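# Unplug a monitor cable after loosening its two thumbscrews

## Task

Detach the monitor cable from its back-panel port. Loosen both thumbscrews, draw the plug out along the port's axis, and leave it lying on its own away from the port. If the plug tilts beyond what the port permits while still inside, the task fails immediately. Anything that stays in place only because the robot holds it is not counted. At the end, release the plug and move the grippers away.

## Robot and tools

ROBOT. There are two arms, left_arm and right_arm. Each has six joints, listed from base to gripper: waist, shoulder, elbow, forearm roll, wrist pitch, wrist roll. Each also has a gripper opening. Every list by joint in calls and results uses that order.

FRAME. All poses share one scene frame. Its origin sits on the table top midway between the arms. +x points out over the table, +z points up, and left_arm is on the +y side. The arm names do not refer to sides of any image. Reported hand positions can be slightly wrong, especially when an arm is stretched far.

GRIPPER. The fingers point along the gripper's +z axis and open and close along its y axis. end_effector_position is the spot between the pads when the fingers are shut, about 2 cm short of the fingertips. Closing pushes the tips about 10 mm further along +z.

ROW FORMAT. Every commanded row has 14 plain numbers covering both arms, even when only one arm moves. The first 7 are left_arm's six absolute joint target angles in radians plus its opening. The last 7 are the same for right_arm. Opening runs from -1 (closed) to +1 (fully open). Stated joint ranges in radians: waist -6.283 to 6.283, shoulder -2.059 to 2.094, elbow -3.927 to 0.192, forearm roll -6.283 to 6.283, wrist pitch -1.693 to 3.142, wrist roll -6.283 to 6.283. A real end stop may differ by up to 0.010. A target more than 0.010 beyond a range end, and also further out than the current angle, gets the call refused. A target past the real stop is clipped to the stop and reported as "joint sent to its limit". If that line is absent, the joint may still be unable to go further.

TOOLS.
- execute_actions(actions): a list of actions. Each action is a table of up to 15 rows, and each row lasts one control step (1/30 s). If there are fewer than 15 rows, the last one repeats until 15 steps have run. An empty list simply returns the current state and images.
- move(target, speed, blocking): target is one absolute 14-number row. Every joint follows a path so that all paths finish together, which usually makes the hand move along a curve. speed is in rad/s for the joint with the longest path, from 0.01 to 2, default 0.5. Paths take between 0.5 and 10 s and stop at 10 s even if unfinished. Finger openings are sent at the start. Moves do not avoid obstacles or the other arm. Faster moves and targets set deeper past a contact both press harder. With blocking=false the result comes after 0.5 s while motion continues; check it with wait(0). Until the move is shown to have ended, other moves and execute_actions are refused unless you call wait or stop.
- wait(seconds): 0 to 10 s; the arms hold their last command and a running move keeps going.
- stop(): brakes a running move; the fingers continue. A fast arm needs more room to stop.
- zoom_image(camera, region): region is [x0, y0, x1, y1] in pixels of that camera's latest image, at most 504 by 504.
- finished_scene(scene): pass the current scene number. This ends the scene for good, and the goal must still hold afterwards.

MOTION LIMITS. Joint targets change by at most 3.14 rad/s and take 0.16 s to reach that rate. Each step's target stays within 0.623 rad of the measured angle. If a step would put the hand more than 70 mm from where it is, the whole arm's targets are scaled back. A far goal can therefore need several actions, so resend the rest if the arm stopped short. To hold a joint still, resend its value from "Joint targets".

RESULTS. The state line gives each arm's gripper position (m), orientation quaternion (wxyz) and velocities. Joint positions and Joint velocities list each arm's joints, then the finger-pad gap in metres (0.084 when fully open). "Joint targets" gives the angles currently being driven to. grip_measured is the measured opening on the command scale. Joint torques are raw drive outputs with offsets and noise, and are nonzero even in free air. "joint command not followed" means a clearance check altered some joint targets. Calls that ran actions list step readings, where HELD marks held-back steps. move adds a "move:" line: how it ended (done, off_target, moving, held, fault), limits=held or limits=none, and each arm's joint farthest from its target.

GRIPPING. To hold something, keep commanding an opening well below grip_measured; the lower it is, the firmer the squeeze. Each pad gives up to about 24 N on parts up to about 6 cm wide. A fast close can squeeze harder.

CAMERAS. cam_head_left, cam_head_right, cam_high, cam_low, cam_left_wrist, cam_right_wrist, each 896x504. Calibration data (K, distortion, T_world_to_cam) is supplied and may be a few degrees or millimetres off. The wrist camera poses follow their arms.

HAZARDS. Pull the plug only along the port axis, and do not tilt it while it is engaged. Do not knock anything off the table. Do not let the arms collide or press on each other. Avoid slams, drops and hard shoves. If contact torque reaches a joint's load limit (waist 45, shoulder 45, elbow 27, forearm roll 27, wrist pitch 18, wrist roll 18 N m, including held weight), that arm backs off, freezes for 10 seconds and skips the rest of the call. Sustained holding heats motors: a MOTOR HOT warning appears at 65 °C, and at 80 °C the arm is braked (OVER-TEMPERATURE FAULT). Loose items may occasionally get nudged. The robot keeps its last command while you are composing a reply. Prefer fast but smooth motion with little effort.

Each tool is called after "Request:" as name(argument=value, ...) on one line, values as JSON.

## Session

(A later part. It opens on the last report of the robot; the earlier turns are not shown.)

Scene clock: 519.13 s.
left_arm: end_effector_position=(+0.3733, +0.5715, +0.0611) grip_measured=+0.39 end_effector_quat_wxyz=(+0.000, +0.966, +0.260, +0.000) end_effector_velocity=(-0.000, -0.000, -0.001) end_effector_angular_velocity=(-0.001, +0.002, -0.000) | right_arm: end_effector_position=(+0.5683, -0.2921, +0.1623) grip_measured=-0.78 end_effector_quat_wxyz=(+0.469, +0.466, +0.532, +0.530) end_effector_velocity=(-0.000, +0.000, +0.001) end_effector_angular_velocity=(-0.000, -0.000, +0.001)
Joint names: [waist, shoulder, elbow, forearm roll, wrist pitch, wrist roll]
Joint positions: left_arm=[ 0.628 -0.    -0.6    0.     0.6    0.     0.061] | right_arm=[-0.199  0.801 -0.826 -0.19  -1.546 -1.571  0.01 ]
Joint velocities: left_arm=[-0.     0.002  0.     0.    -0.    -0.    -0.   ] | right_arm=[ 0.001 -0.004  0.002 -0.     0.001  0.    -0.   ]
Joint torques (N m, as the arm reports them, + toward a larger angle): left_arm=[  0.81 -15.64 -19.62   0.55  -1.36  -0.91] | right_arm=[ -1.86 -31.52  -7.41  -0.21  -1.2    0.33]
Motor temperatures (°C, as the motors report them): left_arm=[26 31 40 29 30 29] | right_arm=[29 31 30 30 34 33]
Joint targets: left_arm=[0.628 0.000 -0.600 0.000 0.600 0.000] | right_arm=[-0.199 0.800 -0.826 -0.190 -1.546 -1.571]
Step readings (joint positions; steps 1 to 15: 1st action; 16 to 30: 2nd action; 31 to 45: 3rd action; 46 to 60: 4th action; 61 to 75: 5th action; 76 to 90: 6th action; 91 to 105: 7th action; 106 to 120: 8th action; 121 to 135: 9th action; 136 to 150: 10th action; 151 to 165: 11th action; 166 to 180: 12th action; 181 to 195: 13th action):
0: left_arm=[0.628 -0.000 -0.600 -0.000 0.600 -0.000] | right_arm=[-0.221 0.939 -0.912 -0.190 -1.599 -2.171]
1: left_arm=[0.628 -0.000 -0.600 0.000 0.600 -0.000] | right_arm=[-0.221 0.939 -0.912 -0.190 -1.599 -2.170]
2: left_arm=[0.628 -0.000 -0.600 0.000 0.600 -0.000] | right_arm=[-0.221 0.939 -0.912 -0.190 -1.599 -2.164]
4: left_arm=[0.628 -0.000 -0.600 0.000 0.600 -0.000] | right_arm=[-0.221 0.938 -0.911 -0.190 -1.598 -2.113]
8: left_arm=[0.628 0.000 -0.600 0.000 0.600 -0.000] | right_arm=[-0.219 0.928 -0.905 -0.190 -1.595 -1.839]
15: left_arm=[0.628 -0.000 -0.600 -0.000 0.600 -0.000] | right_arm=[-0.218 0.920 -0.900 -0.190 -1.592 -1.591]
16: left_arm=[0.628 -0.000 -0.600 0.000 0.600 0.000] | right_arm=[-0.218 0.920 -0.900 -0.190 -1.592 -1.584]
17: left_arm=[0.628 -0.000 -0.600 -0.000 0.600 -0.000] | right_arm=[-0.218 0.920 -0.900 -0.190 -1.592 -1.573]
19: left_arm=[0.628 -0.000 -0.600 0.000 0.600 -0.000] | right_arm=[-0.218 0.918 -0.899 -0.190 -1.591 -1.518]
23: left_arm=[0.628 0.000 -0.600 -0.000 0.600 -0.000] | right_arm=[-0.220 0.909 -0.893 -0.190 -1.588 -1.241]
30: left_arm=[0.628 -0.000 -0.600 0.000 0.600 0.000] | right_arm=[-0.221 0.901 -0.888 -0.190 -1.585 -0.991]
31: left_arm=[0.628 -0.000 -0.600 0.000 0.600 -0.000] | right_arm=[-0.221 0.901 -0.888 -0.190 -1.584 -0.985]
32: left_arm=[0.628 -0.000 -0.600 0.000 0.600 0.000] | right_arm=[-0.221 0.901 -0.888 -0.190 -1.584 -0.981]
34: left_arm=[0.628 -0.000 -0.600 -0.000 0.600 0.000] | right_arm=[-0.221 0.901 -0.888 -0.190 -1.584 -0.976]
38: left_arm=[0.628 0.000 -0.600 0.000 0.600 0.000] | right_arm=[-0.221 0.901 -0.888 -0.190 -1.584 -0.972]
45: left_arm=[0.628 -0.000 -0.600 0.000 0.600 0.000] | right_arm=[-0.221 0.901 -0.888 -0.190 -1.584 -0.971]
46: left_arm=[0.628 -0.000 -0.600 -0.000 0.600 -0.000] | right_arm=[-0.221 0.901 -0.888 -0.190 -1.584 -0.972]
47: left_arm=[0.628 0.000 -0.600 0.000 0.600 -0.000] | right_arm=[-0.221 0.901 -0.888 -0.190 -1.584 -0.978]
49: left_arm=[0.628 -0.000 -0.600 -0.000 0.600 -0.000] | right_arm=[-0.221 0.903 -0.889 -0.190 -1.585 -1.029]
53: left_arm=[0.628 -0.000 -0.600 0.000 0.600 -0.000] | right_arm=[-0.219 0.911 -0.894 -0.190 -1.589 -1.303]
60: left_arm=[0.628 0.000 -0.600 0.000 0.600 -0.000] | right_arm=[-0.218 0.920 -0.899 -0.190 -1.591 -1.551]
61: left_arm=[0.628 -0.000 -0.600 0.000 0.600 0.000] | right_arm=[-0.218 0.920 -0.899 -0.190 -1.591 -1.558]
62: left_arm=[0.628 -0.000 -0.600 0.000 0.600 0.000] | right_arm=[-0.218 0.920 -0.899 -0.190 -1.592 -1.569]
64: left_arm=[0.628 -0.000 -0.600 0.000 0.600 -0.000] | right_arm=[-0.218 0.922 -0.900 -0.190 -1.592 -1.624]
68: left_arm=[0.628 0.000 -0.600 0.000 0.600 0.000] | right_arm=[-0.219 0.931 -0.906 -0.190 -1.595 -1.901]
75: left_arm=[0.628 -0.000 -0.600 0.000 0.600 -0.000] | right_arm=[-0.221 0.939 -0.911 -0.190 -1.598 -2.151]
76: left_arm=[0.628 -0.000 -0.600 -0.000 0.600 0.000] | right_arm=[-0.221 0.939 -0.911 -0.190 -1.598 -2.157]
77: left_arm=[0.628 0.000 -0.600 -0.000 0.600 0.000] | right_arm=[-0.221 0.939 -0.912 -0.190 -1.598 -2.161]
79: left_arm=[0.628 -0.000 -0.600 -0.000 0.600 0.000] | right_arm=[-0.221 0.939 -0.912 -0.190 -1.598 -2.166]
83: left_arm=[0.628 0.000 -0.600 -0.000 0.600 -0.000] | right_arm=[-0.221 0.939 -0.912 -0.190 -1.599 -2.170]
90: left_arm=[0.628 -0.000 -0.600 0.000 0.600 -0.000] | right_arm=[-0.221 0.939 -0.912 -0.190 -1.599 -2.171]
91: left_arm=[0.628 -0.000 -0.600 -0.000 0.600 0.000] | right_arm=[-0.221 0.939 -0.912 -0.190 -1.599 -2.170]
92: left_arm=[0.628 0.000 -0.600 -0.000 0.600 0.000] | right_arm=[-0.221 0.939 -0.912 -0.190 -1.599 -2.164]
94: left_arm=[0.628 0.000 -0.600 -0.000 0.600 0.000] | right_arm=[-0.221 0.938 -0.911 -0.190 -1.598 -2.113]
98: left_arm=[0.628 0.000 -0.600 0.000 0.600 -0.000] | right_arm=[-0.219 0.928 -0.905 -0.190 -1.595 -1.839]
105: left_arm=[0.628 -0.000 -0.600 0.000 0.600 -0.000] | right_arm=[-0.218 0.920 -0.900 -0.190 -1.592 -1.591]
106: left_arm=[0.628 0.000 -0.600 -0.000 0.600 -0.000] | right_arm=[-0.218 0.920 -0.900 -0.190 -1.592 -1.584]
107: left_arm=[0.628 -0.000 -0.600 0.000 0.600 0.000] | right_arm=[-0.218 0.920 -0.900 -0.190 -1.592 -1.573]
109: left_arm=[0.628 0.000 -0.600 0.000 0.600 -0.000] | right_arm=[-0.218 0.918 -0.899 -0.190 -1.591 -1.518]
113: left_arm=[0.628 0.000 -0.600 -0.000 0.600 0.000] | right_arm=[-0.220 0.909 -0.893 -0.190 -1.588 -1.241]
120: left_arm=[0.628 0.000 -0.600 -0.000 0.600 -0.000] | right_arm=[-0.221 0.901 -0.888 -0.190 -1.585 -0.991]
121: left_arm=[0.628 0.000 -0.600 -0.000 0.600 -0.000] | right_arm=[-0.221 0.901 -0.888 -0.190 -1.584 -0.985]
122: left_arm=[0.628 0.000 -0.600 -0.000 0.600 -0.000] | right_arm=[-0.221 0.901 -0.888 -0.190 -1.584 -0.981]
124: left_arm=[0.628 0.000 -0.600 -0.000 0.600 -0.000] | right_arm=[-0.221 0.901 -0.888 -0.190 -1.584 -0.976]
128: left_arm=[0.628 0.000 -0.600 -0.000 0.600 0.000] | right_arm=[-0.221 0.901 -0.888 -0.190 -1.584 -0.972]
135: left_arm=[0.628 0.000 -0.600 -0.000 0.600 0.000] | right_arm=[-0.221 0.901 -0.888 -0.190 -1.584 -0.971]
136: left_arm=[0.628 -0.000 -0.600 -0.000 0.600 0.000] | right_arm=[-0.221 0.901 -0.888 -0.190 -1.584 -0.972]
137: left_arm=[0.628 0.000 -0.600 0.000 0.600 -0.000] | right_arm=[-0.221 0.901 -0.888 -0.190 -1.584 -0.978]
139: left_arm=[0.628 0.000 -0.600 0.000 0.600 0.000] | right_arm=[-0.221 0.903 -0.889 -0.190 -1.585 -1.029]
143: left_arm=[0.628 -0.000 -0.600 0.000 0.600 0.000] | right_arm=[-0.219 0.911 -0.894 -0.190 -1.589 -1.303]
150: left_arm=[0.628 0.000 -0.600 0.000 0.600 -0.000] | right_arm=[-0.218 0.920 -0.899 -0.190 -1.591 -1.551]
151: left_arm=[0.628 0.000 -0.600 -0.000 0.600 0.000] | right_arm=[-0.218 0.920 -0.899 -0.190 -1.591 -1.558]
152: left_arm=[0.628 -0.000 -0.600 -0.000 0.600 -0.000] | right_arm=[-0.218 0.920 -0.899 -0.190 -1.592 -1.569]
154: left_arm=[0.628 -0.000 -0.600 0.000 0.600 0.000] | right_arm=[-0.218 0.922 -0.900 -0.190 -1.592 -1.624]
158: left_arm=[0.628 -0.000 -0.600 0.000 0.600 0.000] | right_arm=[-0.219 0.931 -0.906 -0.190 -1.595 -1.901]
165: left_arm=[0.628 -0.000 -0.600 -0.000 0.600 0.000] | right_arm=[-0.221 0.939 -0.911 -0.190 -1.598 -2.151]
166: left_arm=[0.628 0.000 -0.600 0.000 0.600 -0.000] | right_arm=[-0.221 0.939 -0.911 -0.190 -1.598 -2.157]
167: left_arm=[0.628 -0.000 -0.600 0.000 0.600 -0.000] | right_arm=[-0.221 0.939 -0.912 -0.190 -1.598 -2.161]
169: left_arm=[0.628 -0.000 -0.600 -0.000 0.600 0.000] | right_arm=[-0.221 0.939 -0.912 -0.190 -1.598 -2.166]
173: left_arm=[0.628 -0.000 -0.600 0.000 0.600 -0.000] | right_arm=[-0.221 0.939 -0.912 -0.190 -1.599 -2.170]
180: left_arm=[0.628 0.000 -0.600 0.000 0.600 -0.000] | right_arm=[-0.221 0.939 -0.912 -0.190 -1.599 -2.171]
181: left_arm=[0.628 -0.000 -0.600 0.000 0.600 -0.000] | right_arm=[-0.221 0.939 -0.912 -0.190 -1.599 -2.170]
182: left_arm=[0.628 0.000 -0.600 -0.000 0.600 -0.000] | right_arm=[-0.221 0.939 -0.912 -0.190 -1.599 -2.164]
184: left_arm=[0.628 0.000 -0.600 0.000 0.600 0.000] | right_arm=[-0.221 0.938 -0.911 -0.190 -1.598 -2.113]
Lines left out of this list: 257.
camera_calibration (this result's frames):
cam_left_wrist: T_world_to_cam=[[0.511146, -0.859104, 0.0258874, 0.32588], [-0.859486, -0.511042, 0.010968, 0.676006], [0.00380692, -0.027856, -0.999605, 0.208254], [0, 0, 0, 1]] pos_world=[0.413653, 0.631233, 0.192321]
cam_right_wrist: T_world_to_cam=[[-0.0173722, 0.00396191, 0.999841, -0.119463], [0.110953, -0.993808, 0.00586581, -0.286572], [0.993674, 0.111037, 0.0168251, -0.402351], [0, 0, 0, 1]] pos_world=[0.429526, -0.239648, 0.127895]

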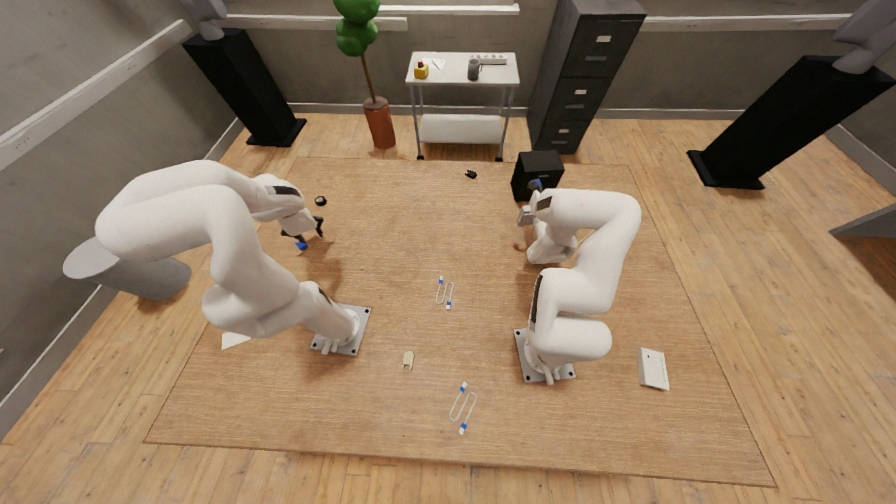

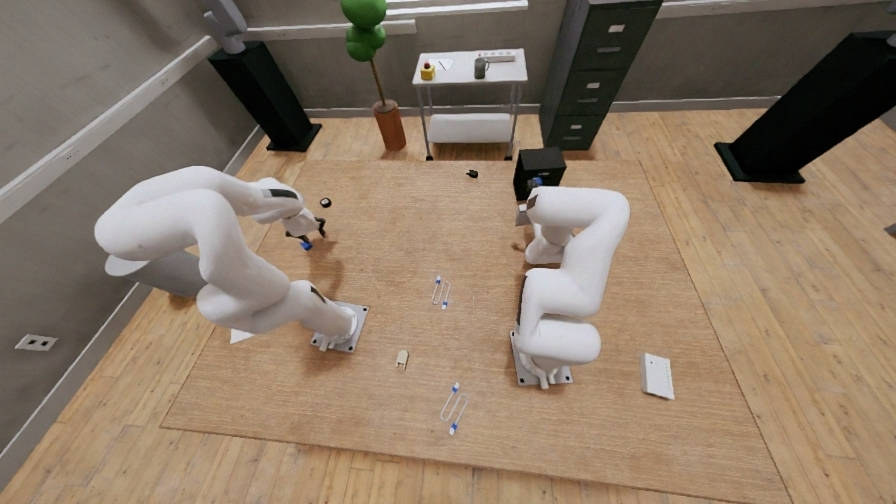

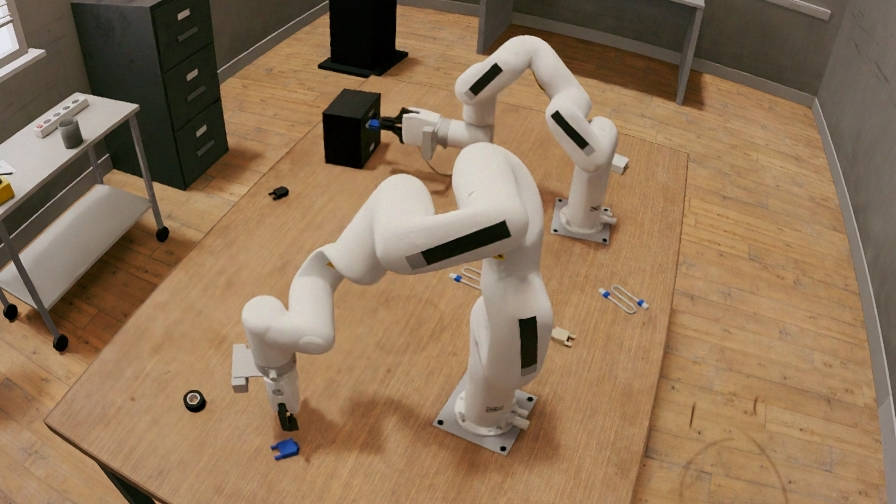

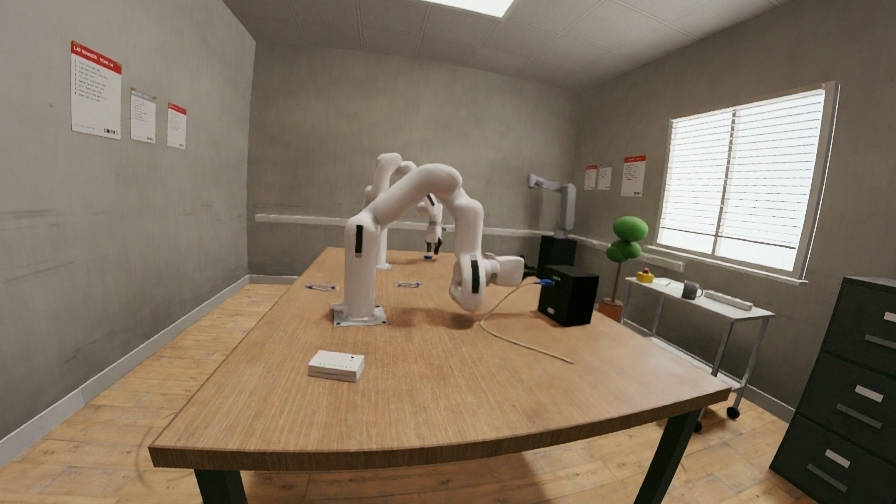

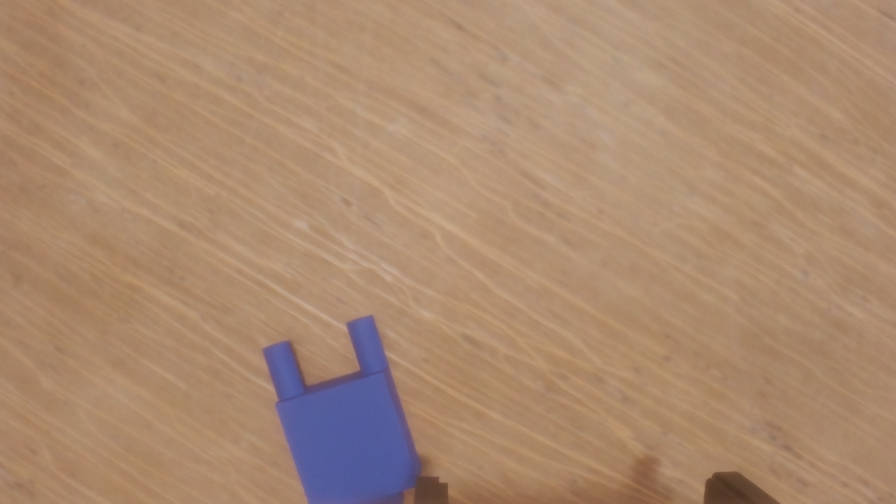

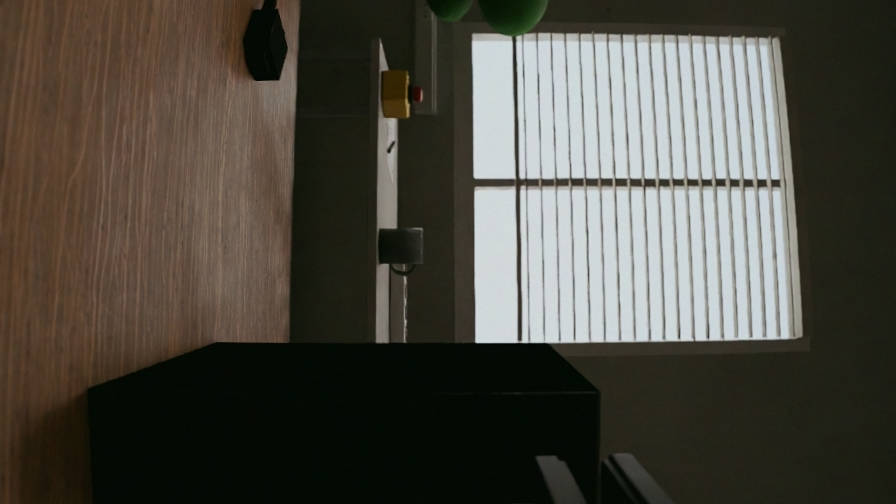

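Request:
execute_actions(actions=[[[0.628,0,-0.6,0,0.6,0,0.4,-0.199,0.80,-0.826,-0.19,-1.546,-0.8,-0.76]],[[0.628,0,-0.6,0,0.6,0,0.4,-0.199,0.80,-0.826,-0.19,-1.546,0,-0.76]],[[0.628,0,-0.6,0,0.6,0,0.4,-0.286,0.804,-0.843,-0.2565,-1.533,0,0]],[[0.628,0,-0.6,0,0.6,0,0.4,-0.286,0.804,-0.843,-0.2565,-1.533,0,0]],[[0.628,0,-0.6,0,0.6,0,0.4,-0.286,0.864,-0.88,-0.2565,-1.556,0,0]],[[0.628,0,-0.6,0,0.6,0,0.4,-0.286,0.9237,-0.9166,-0.2565,-1.578,0,0]]])

Request:
move(target=[0.628,0,-0.6,0,0.6,0,0.4,-0.2732,0.9395,-0.989,-0.243,-1.5235,0.012,0], speed=0.05)

Scene clock: 538.33 s.
left_arm: end_effector_position=(+0.3733, +0.5715, +0.0611) grip_measured=+0.39 end_effector_quat_wxyz=(+0.000, +0.966, +0.260, +0.000) end_effector_velocity=(-0.000, -0.000, -0.000) end_effector_angular_velocity=(-0.001, +0.001, -0.001) | right_arm: end_effector_position=(+0.5725, -0.3270, +0.1292) grip_measured=-0.01 end_effector_quat_wxyz=(-0.038, +0.706, +0.037, +0.706) end_effector_velocity=(+0.000, -0.000, -0.001) end_effector_angular_velocity=(+0.000, -0.000, -0.000)
Joint names: [waist, shoulder, elbow, forearm roll, wrist pitch, wrist roll]
Joint positions: left_arm=[ 0.628 -0.    -0.6   -0.     0.6    0.     0.061] | right_arm=[-0.286  0.923 -0.916 -0.257 -1.578  0.     0.044]
Joint velocities: left_arm=[-0.001  0.001  0.    -0.     0.     0.001 -0.   ] | right_arm=[-0.     0.004 -0.003 -0.    -0.001  0.    -0.   ]
Joint torques (N m, as the arm reports them, + toward a larger angle): left_arm=[  0.86 -15.6  -19.67   0.13  -2.06  -0.21] | right_arm=[ -2.5  -32.47  -6.52  -0.3   -1.08   0.48]
Motor temperatures (°C, as the motors report them): left_arm=[26 31 40 29 30 29] | right_arm=[29 31 30 30 34 33]
Joint targets: left_arm=[0.628 0.000 -0.600 0.000 0.600 0.000] | right_arm=[-0.286 0.924 -0.917 -0.256 -1.578 0.000]
Step readings (joint positions; steps 1 to 15: 1st action; 16 to 30: 2nd action; 31 to 45: 3rd action; 46 to 60: 4th action; 61 to 75: 5th action; 76 to 90: 6th action):
0: left_arm=[0.628 -0.000 -0.600 -0.000 0.600 0.000] | right_arm=[-0.199 0.800 -0.826 -0.190 -1.546 -1.571]
1: left_arm=[0.628 0.000 -0.600 0.000 0.600 0.000] | right_arm=[-0.199 0.800 -0.826 -0.190 -1.546 -1.570]
2: left_arm=[0.628 0.000 -0.600 -0.000 0.600 0.000] | right_arm=[-0.199 0.800 -0.826 -0.190 -1.546 -1.564]
4: left_arm=[0.628 -0.000 -0.600 -0.000 0.600 0.000] | right_arm=[-0.199 0.800 -0.826 -0.190 -1.546 -1.513]
8: left_arm=[0.628 -0.000 -0.600 -0.000 0.600 -0.000] | right_arm=[-0.199 0.800 -0.826 -0.190 -1.546 -1.229]
15: left_arm=[0.628 -0.000 -0.600 -0.000 0.600 0.000] | right_arm=[-0.199 0.800 -0.826 -0.190 -1.546 -0.839]
16: left_arm=[0.628 -0.000 -0.600 0.000 0.600 0.000] | right_arm=[-0.199 0.800 -0.826 -0.190 -1.546 -0.826]
17: left_arm=[0.628 -0.000 -0.600 0.000 0.600 0.000] | right_arm=[-0.199 0.800 -0.826 -0.190 -1.546 -0.811]
19: left_arm=[0.628 0.000 -0.600 0.000 0.600 -0.000] | right_arm=[-0.199 0.800 -0.826 -0.190 -1.546 -0.751]
23: left_arm=[0.628 -0.000 -0.600 -0.000 0.600 -0.000] | right_arm=[-0.199 0.800 -0.826 -0.190 -1.546 -0.460]
30: left_arm=[0.628 0.000 -0.600 -0.000 0.600 -0.000] | right_arm=[-0.199 0.800 -0.826 -0.190 -1.546 -0.044]
31: left_arm=[0.628 0.000 -0.600 0.000 0.600 -0.000] | right_arm=[-0.199 0.800 -0.826 -0.190 -1.546 -0.030]
32: left_arm=[0.628 0.000 -0.600 0.000 0.600 0.000] | right_arm=[-0.204 0.800 -0.827 -0.195 -1.545 -0.021]
34: left_arm=[0.628 -0.000 -0.600 0.000 0.600 0.000] | right_arm=[-0.239 0.802 -0.834 -0.223 -1.540 -0.010]
38: left_arm=[0.628 -0.000 -0.600 0.000 0.600 -0.000] | right_arm=[-0.280 0.804 -0.842 -0.249 -1.534 -0.003]
45: left_arm=[0.628 -0.000 -0.600 -0.000 0.600 0.000] | right_arm=[-0.285 0.804 -0.843 -0.256 -1.533 -0.000]
46: left_arm=[0.628 -0.000 -0.600 0.000 0.600 0.000] | right_arm=[-0.285 0.804 -0.843 -0.256 -1.533 -0.000]
47: left_arm=[0.628 -0.000 -0.600 -0.000 0.600 -0.000] | right_arm=[-0.285 0.804 -0.843 -0.256 -1.533 -0.000]
49: left_arm=[0.628 -0.000 -0.600 -0.000 0.600 0.000] | right_arm=[-0.286 0.804 -0.843 -0.256 -1.533 -0.000]
53: left_arm=[0.628 -0.000 -0.600 0.000 0.600 0.000] | right_arm=[-0.286 0.804 -0.843 -0.256 -1.533 -0.000]
60: left_arm=[0.628 0.000 -0.600 0.000 0.600 0.000] | right_arm=[-0.286 0.804 -0.843 -0.256 -1.533 -0.000]
61: left_arm=[0.628 -0.000 -0.600 0.000 0.600 0.000] | right_arm=[-0.286 0.804 -0.843 -0.256 -1.533 -0.000]
62: left_arm=[0.628 -0.000 -0.600 -0.000 0.600 -0.000] | right_arm=[-0.286 0.809 -0.847 -0.257 -1.536 0.000]
64: left_arm=[0.628 0.000 -0.600 0.000 0.600 -0.000] | right_arm=[-0.286 0.836 -0.865 -0.256 -1.546 0.000]
68: left_arm=[0.628 -0.000 -0.600 -0.000 0.600 -0.000] | right_arm=[-0.286 0.860 -0.876 -0.257 -1.554 -0.000]
75: left_arm=[0.628 -0.000 -0.600 -0.000 0.600 -0.000] | right_arm=[-0.286 0.863 -0.880 -0.257 -1.556 0.000]
76: left_arm=[0.628 0.000 -0.600 0.000 0.600 0.000] | right_arm=[-0.286 0.864 -0.880 -0.257 -1.556 0.000]
77: left_arm=[0.628 0.000 -0.600 -0.000 0.600 -0.000] | right_arm=[-0.286 0.869 -0.884 -0.257 -1.559 0.000]
79: left_arm=[0.628 -0.000 -0.600 0.000 0.600 -0.000] | right_arm=[-0.286 0.896 -0.902 -0.256 -1.569 0.000]
83: left_arm=[0.628 0.000 -0.600 0.000 0.600 0.000] | right_arm=[-0.286 0.920 -0.913 -0.256 -1.576 0.000]
90: Joint positions above
camera_calibration (this result's frames):
cam_left_wrist: T_world_to_cam=[[0.511146, -0.859104, 0.0258874, 0.32588], [-0.859486, -0.511042, 0.0109682, 0.676006], [0.00380675, -0.0278562, -0.999605, 0.208254], [0, 0, 0, 1]] pos_world=[0.413653, 0.631233, 0.192321]
cam_right_wrist: T_world_to_cam=[[0.0905878, -0.995888, -0.000572451, -0.345633], [-0.0155689, -0.000841429, -0.999878, 0.205534], [0.995767, 0.0905857, -0.0155811, -0.405834], [0, 0, 0, 1]] pos_world=[0.438626, -0.307276, 0.198988]

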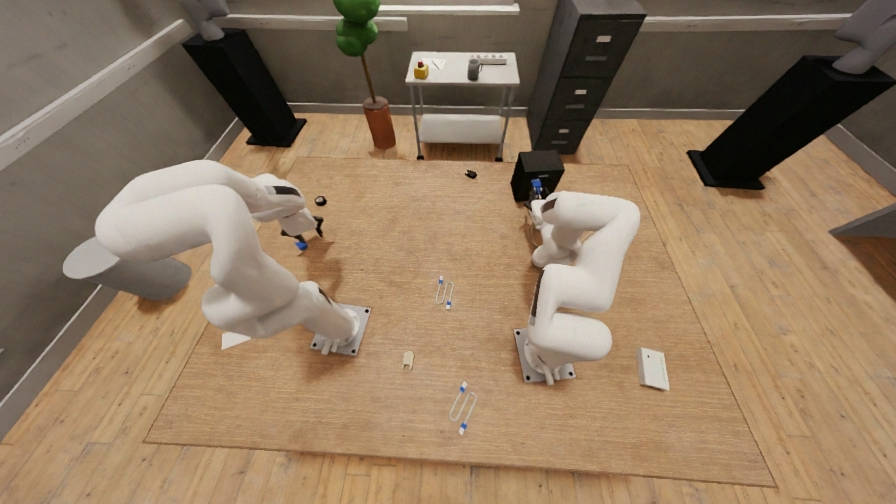

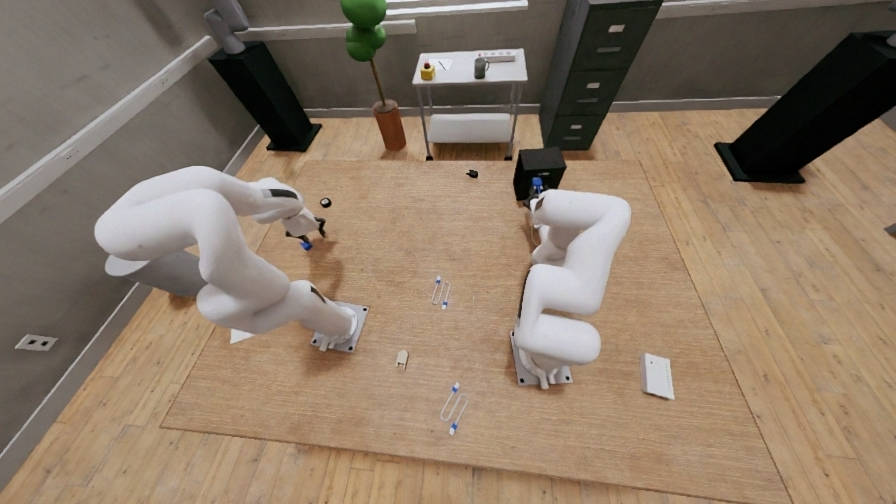

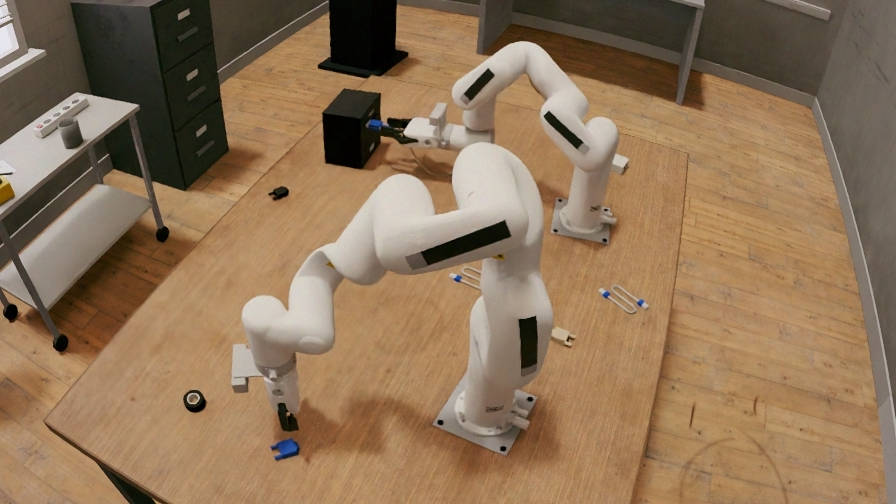

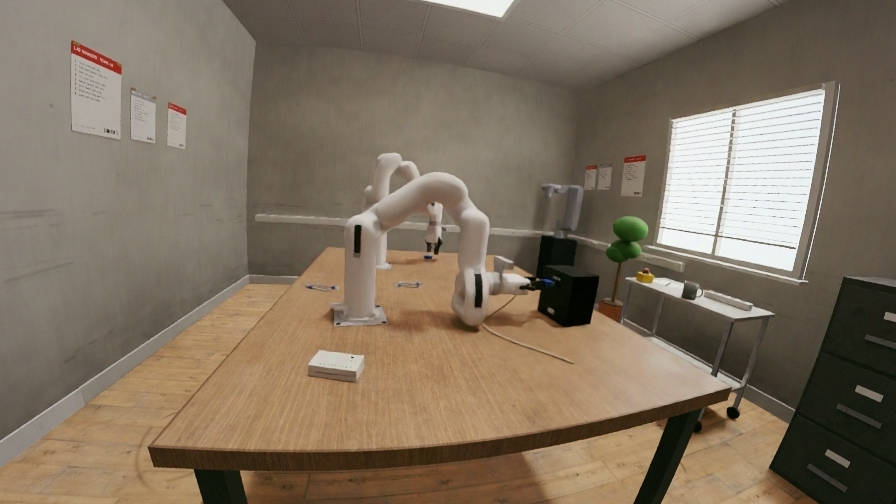

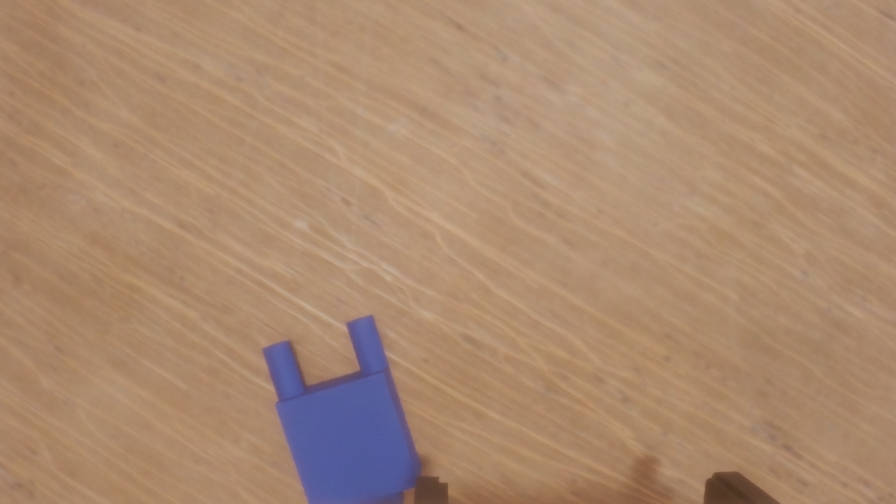

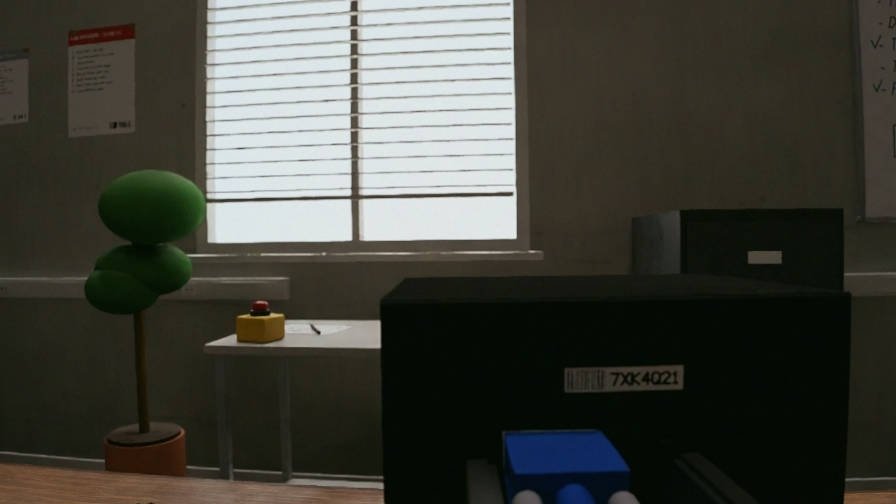

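Scene clock: 540.10 s.
left_arm: end_effector_position=(+0.3733, +0.5715, +0.0611) grip_measured=+0.39 end_effector_quat_wxyz=(+0.000, +0.966, +0.260, +0.000) end_effector_velocity=(-0.001, -0.001, -0.001) end_effector_angular_velocity=(-0.001, +0.002, -0.001) | right_arm: end_effector_position=(+0.5939, -0.3249, +0.1294) grip_measured=-0.01 end_effector_quat_wxyz=(-0.038, +0.706, +0.037, +0.706) end_effector_velocity=(+0.001, +0.000, +0.000) end_effector_angular_velocity=(-0.001, -0.000, +0.000)
Joint names: [waist, shoulder, elbow, forearm roll, wrist pitch, wrist roll]
Joint positions: left_arm=[ 0.628  0.    -0.6   -0.     0.6   -0.     0.061] | right_arm=[-0.273  0.94  -0.988 -0.243 -1.524  0.012  0.044]
Joint velocities: left_arm=[-0.001  0.002  0.001  0.    -0.     0.     0.   ] | right_arm=[ 0.001  0.001 -0.002  0.     0.002 -0.    -0.   ]
Joint torques (N m, as the arm reports them, + toward a larger angle): left_arm=[  0.93 -15.8  -19.76   0.35  -1.53  -0.6 ] | right_arm=[ -2.18 -38.18 -11.19  -0.21  -1.37   0.53]
Motor temperatures (°C, as the motors report them): left_arm=[26 31 40 29 30 29] | right_arm=[29 31 30 30 34 33]
Joint targets: left_arm=[0.628 0.000 -0.600 0.000 0.600 0.000] | right_arm=[-0.273 0.940 -0.989 -0.243 -1.524 0.012]
move: done; limits=none; left_arm: farthest joint: the waist, 0.000 radians from its target (0.000 radians at the start); right_arm: farthest joint: the elbow, 0.001 radians from its target (0.073 radians at the start)
camera_calibration (this result's frames):
cam_left_wrist: T_world_to_cam=[[0.511146, -0.859104, 0.0258874, 0.32588], [-0.859485, -0.511042, 0.0109683, 0.676006], [0.00380667, -0.0278562, -0.999605, 0.208255], [0, 0, 0, 1]] pos_world=[0.413653, 0.631233, 0.192321]
cam_right_wrist: T_world_to_cam=[[0.0896387, -0.995974, 0.000889624, -0.345087], [-0.0159948, -0.00233265, -0.999869, 0.205834], [0.995846, 0.0896128, -0.0161395, -0.427605], [0, 0, 0, 1]] pos_world=[0.460054, -0.304899, 0.199213]

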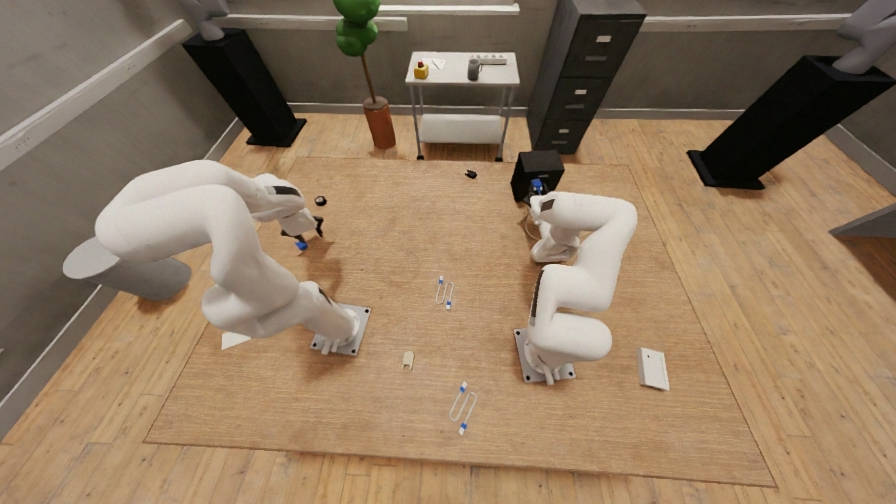

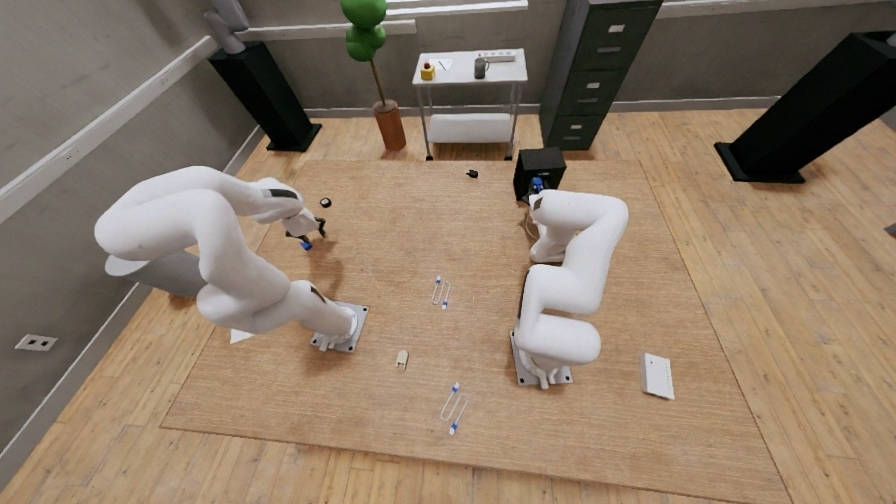

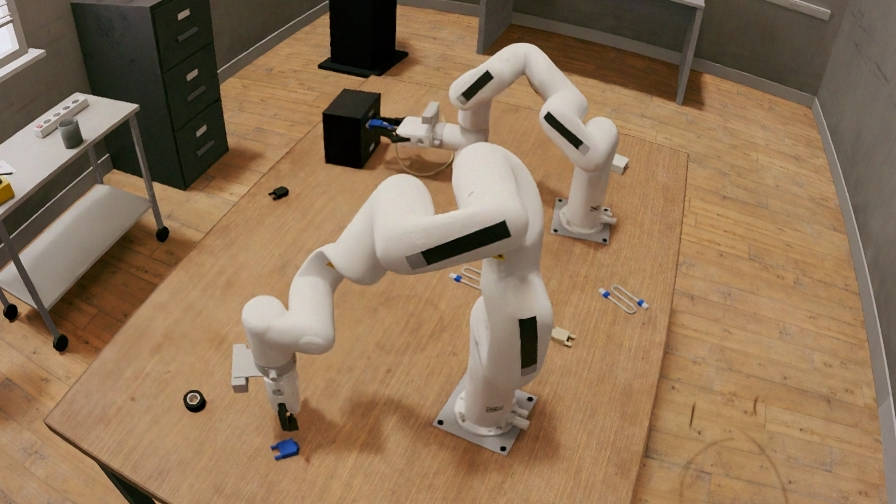

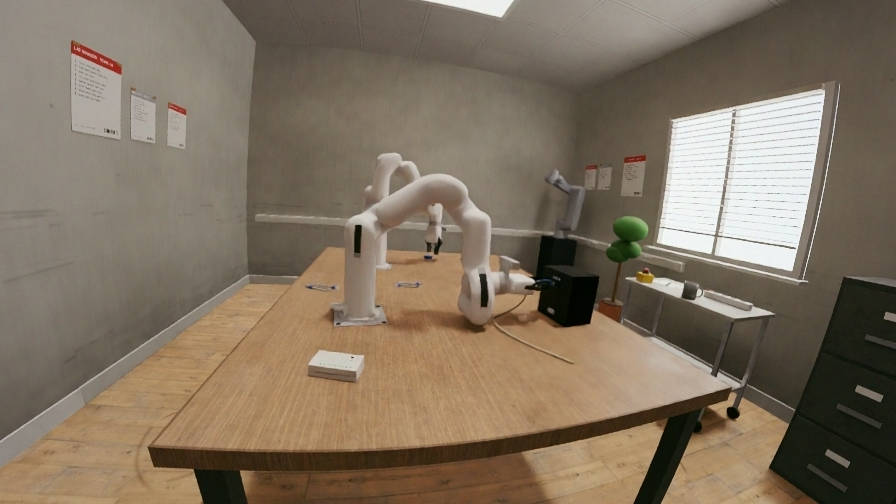

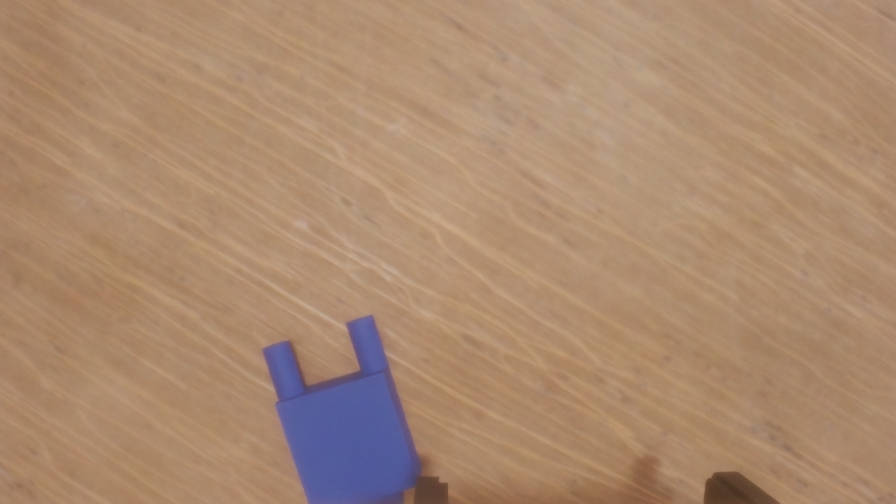

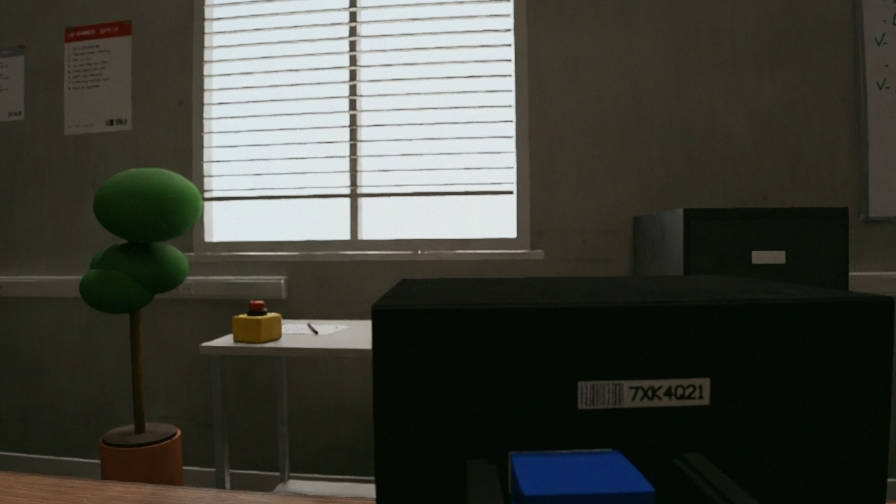

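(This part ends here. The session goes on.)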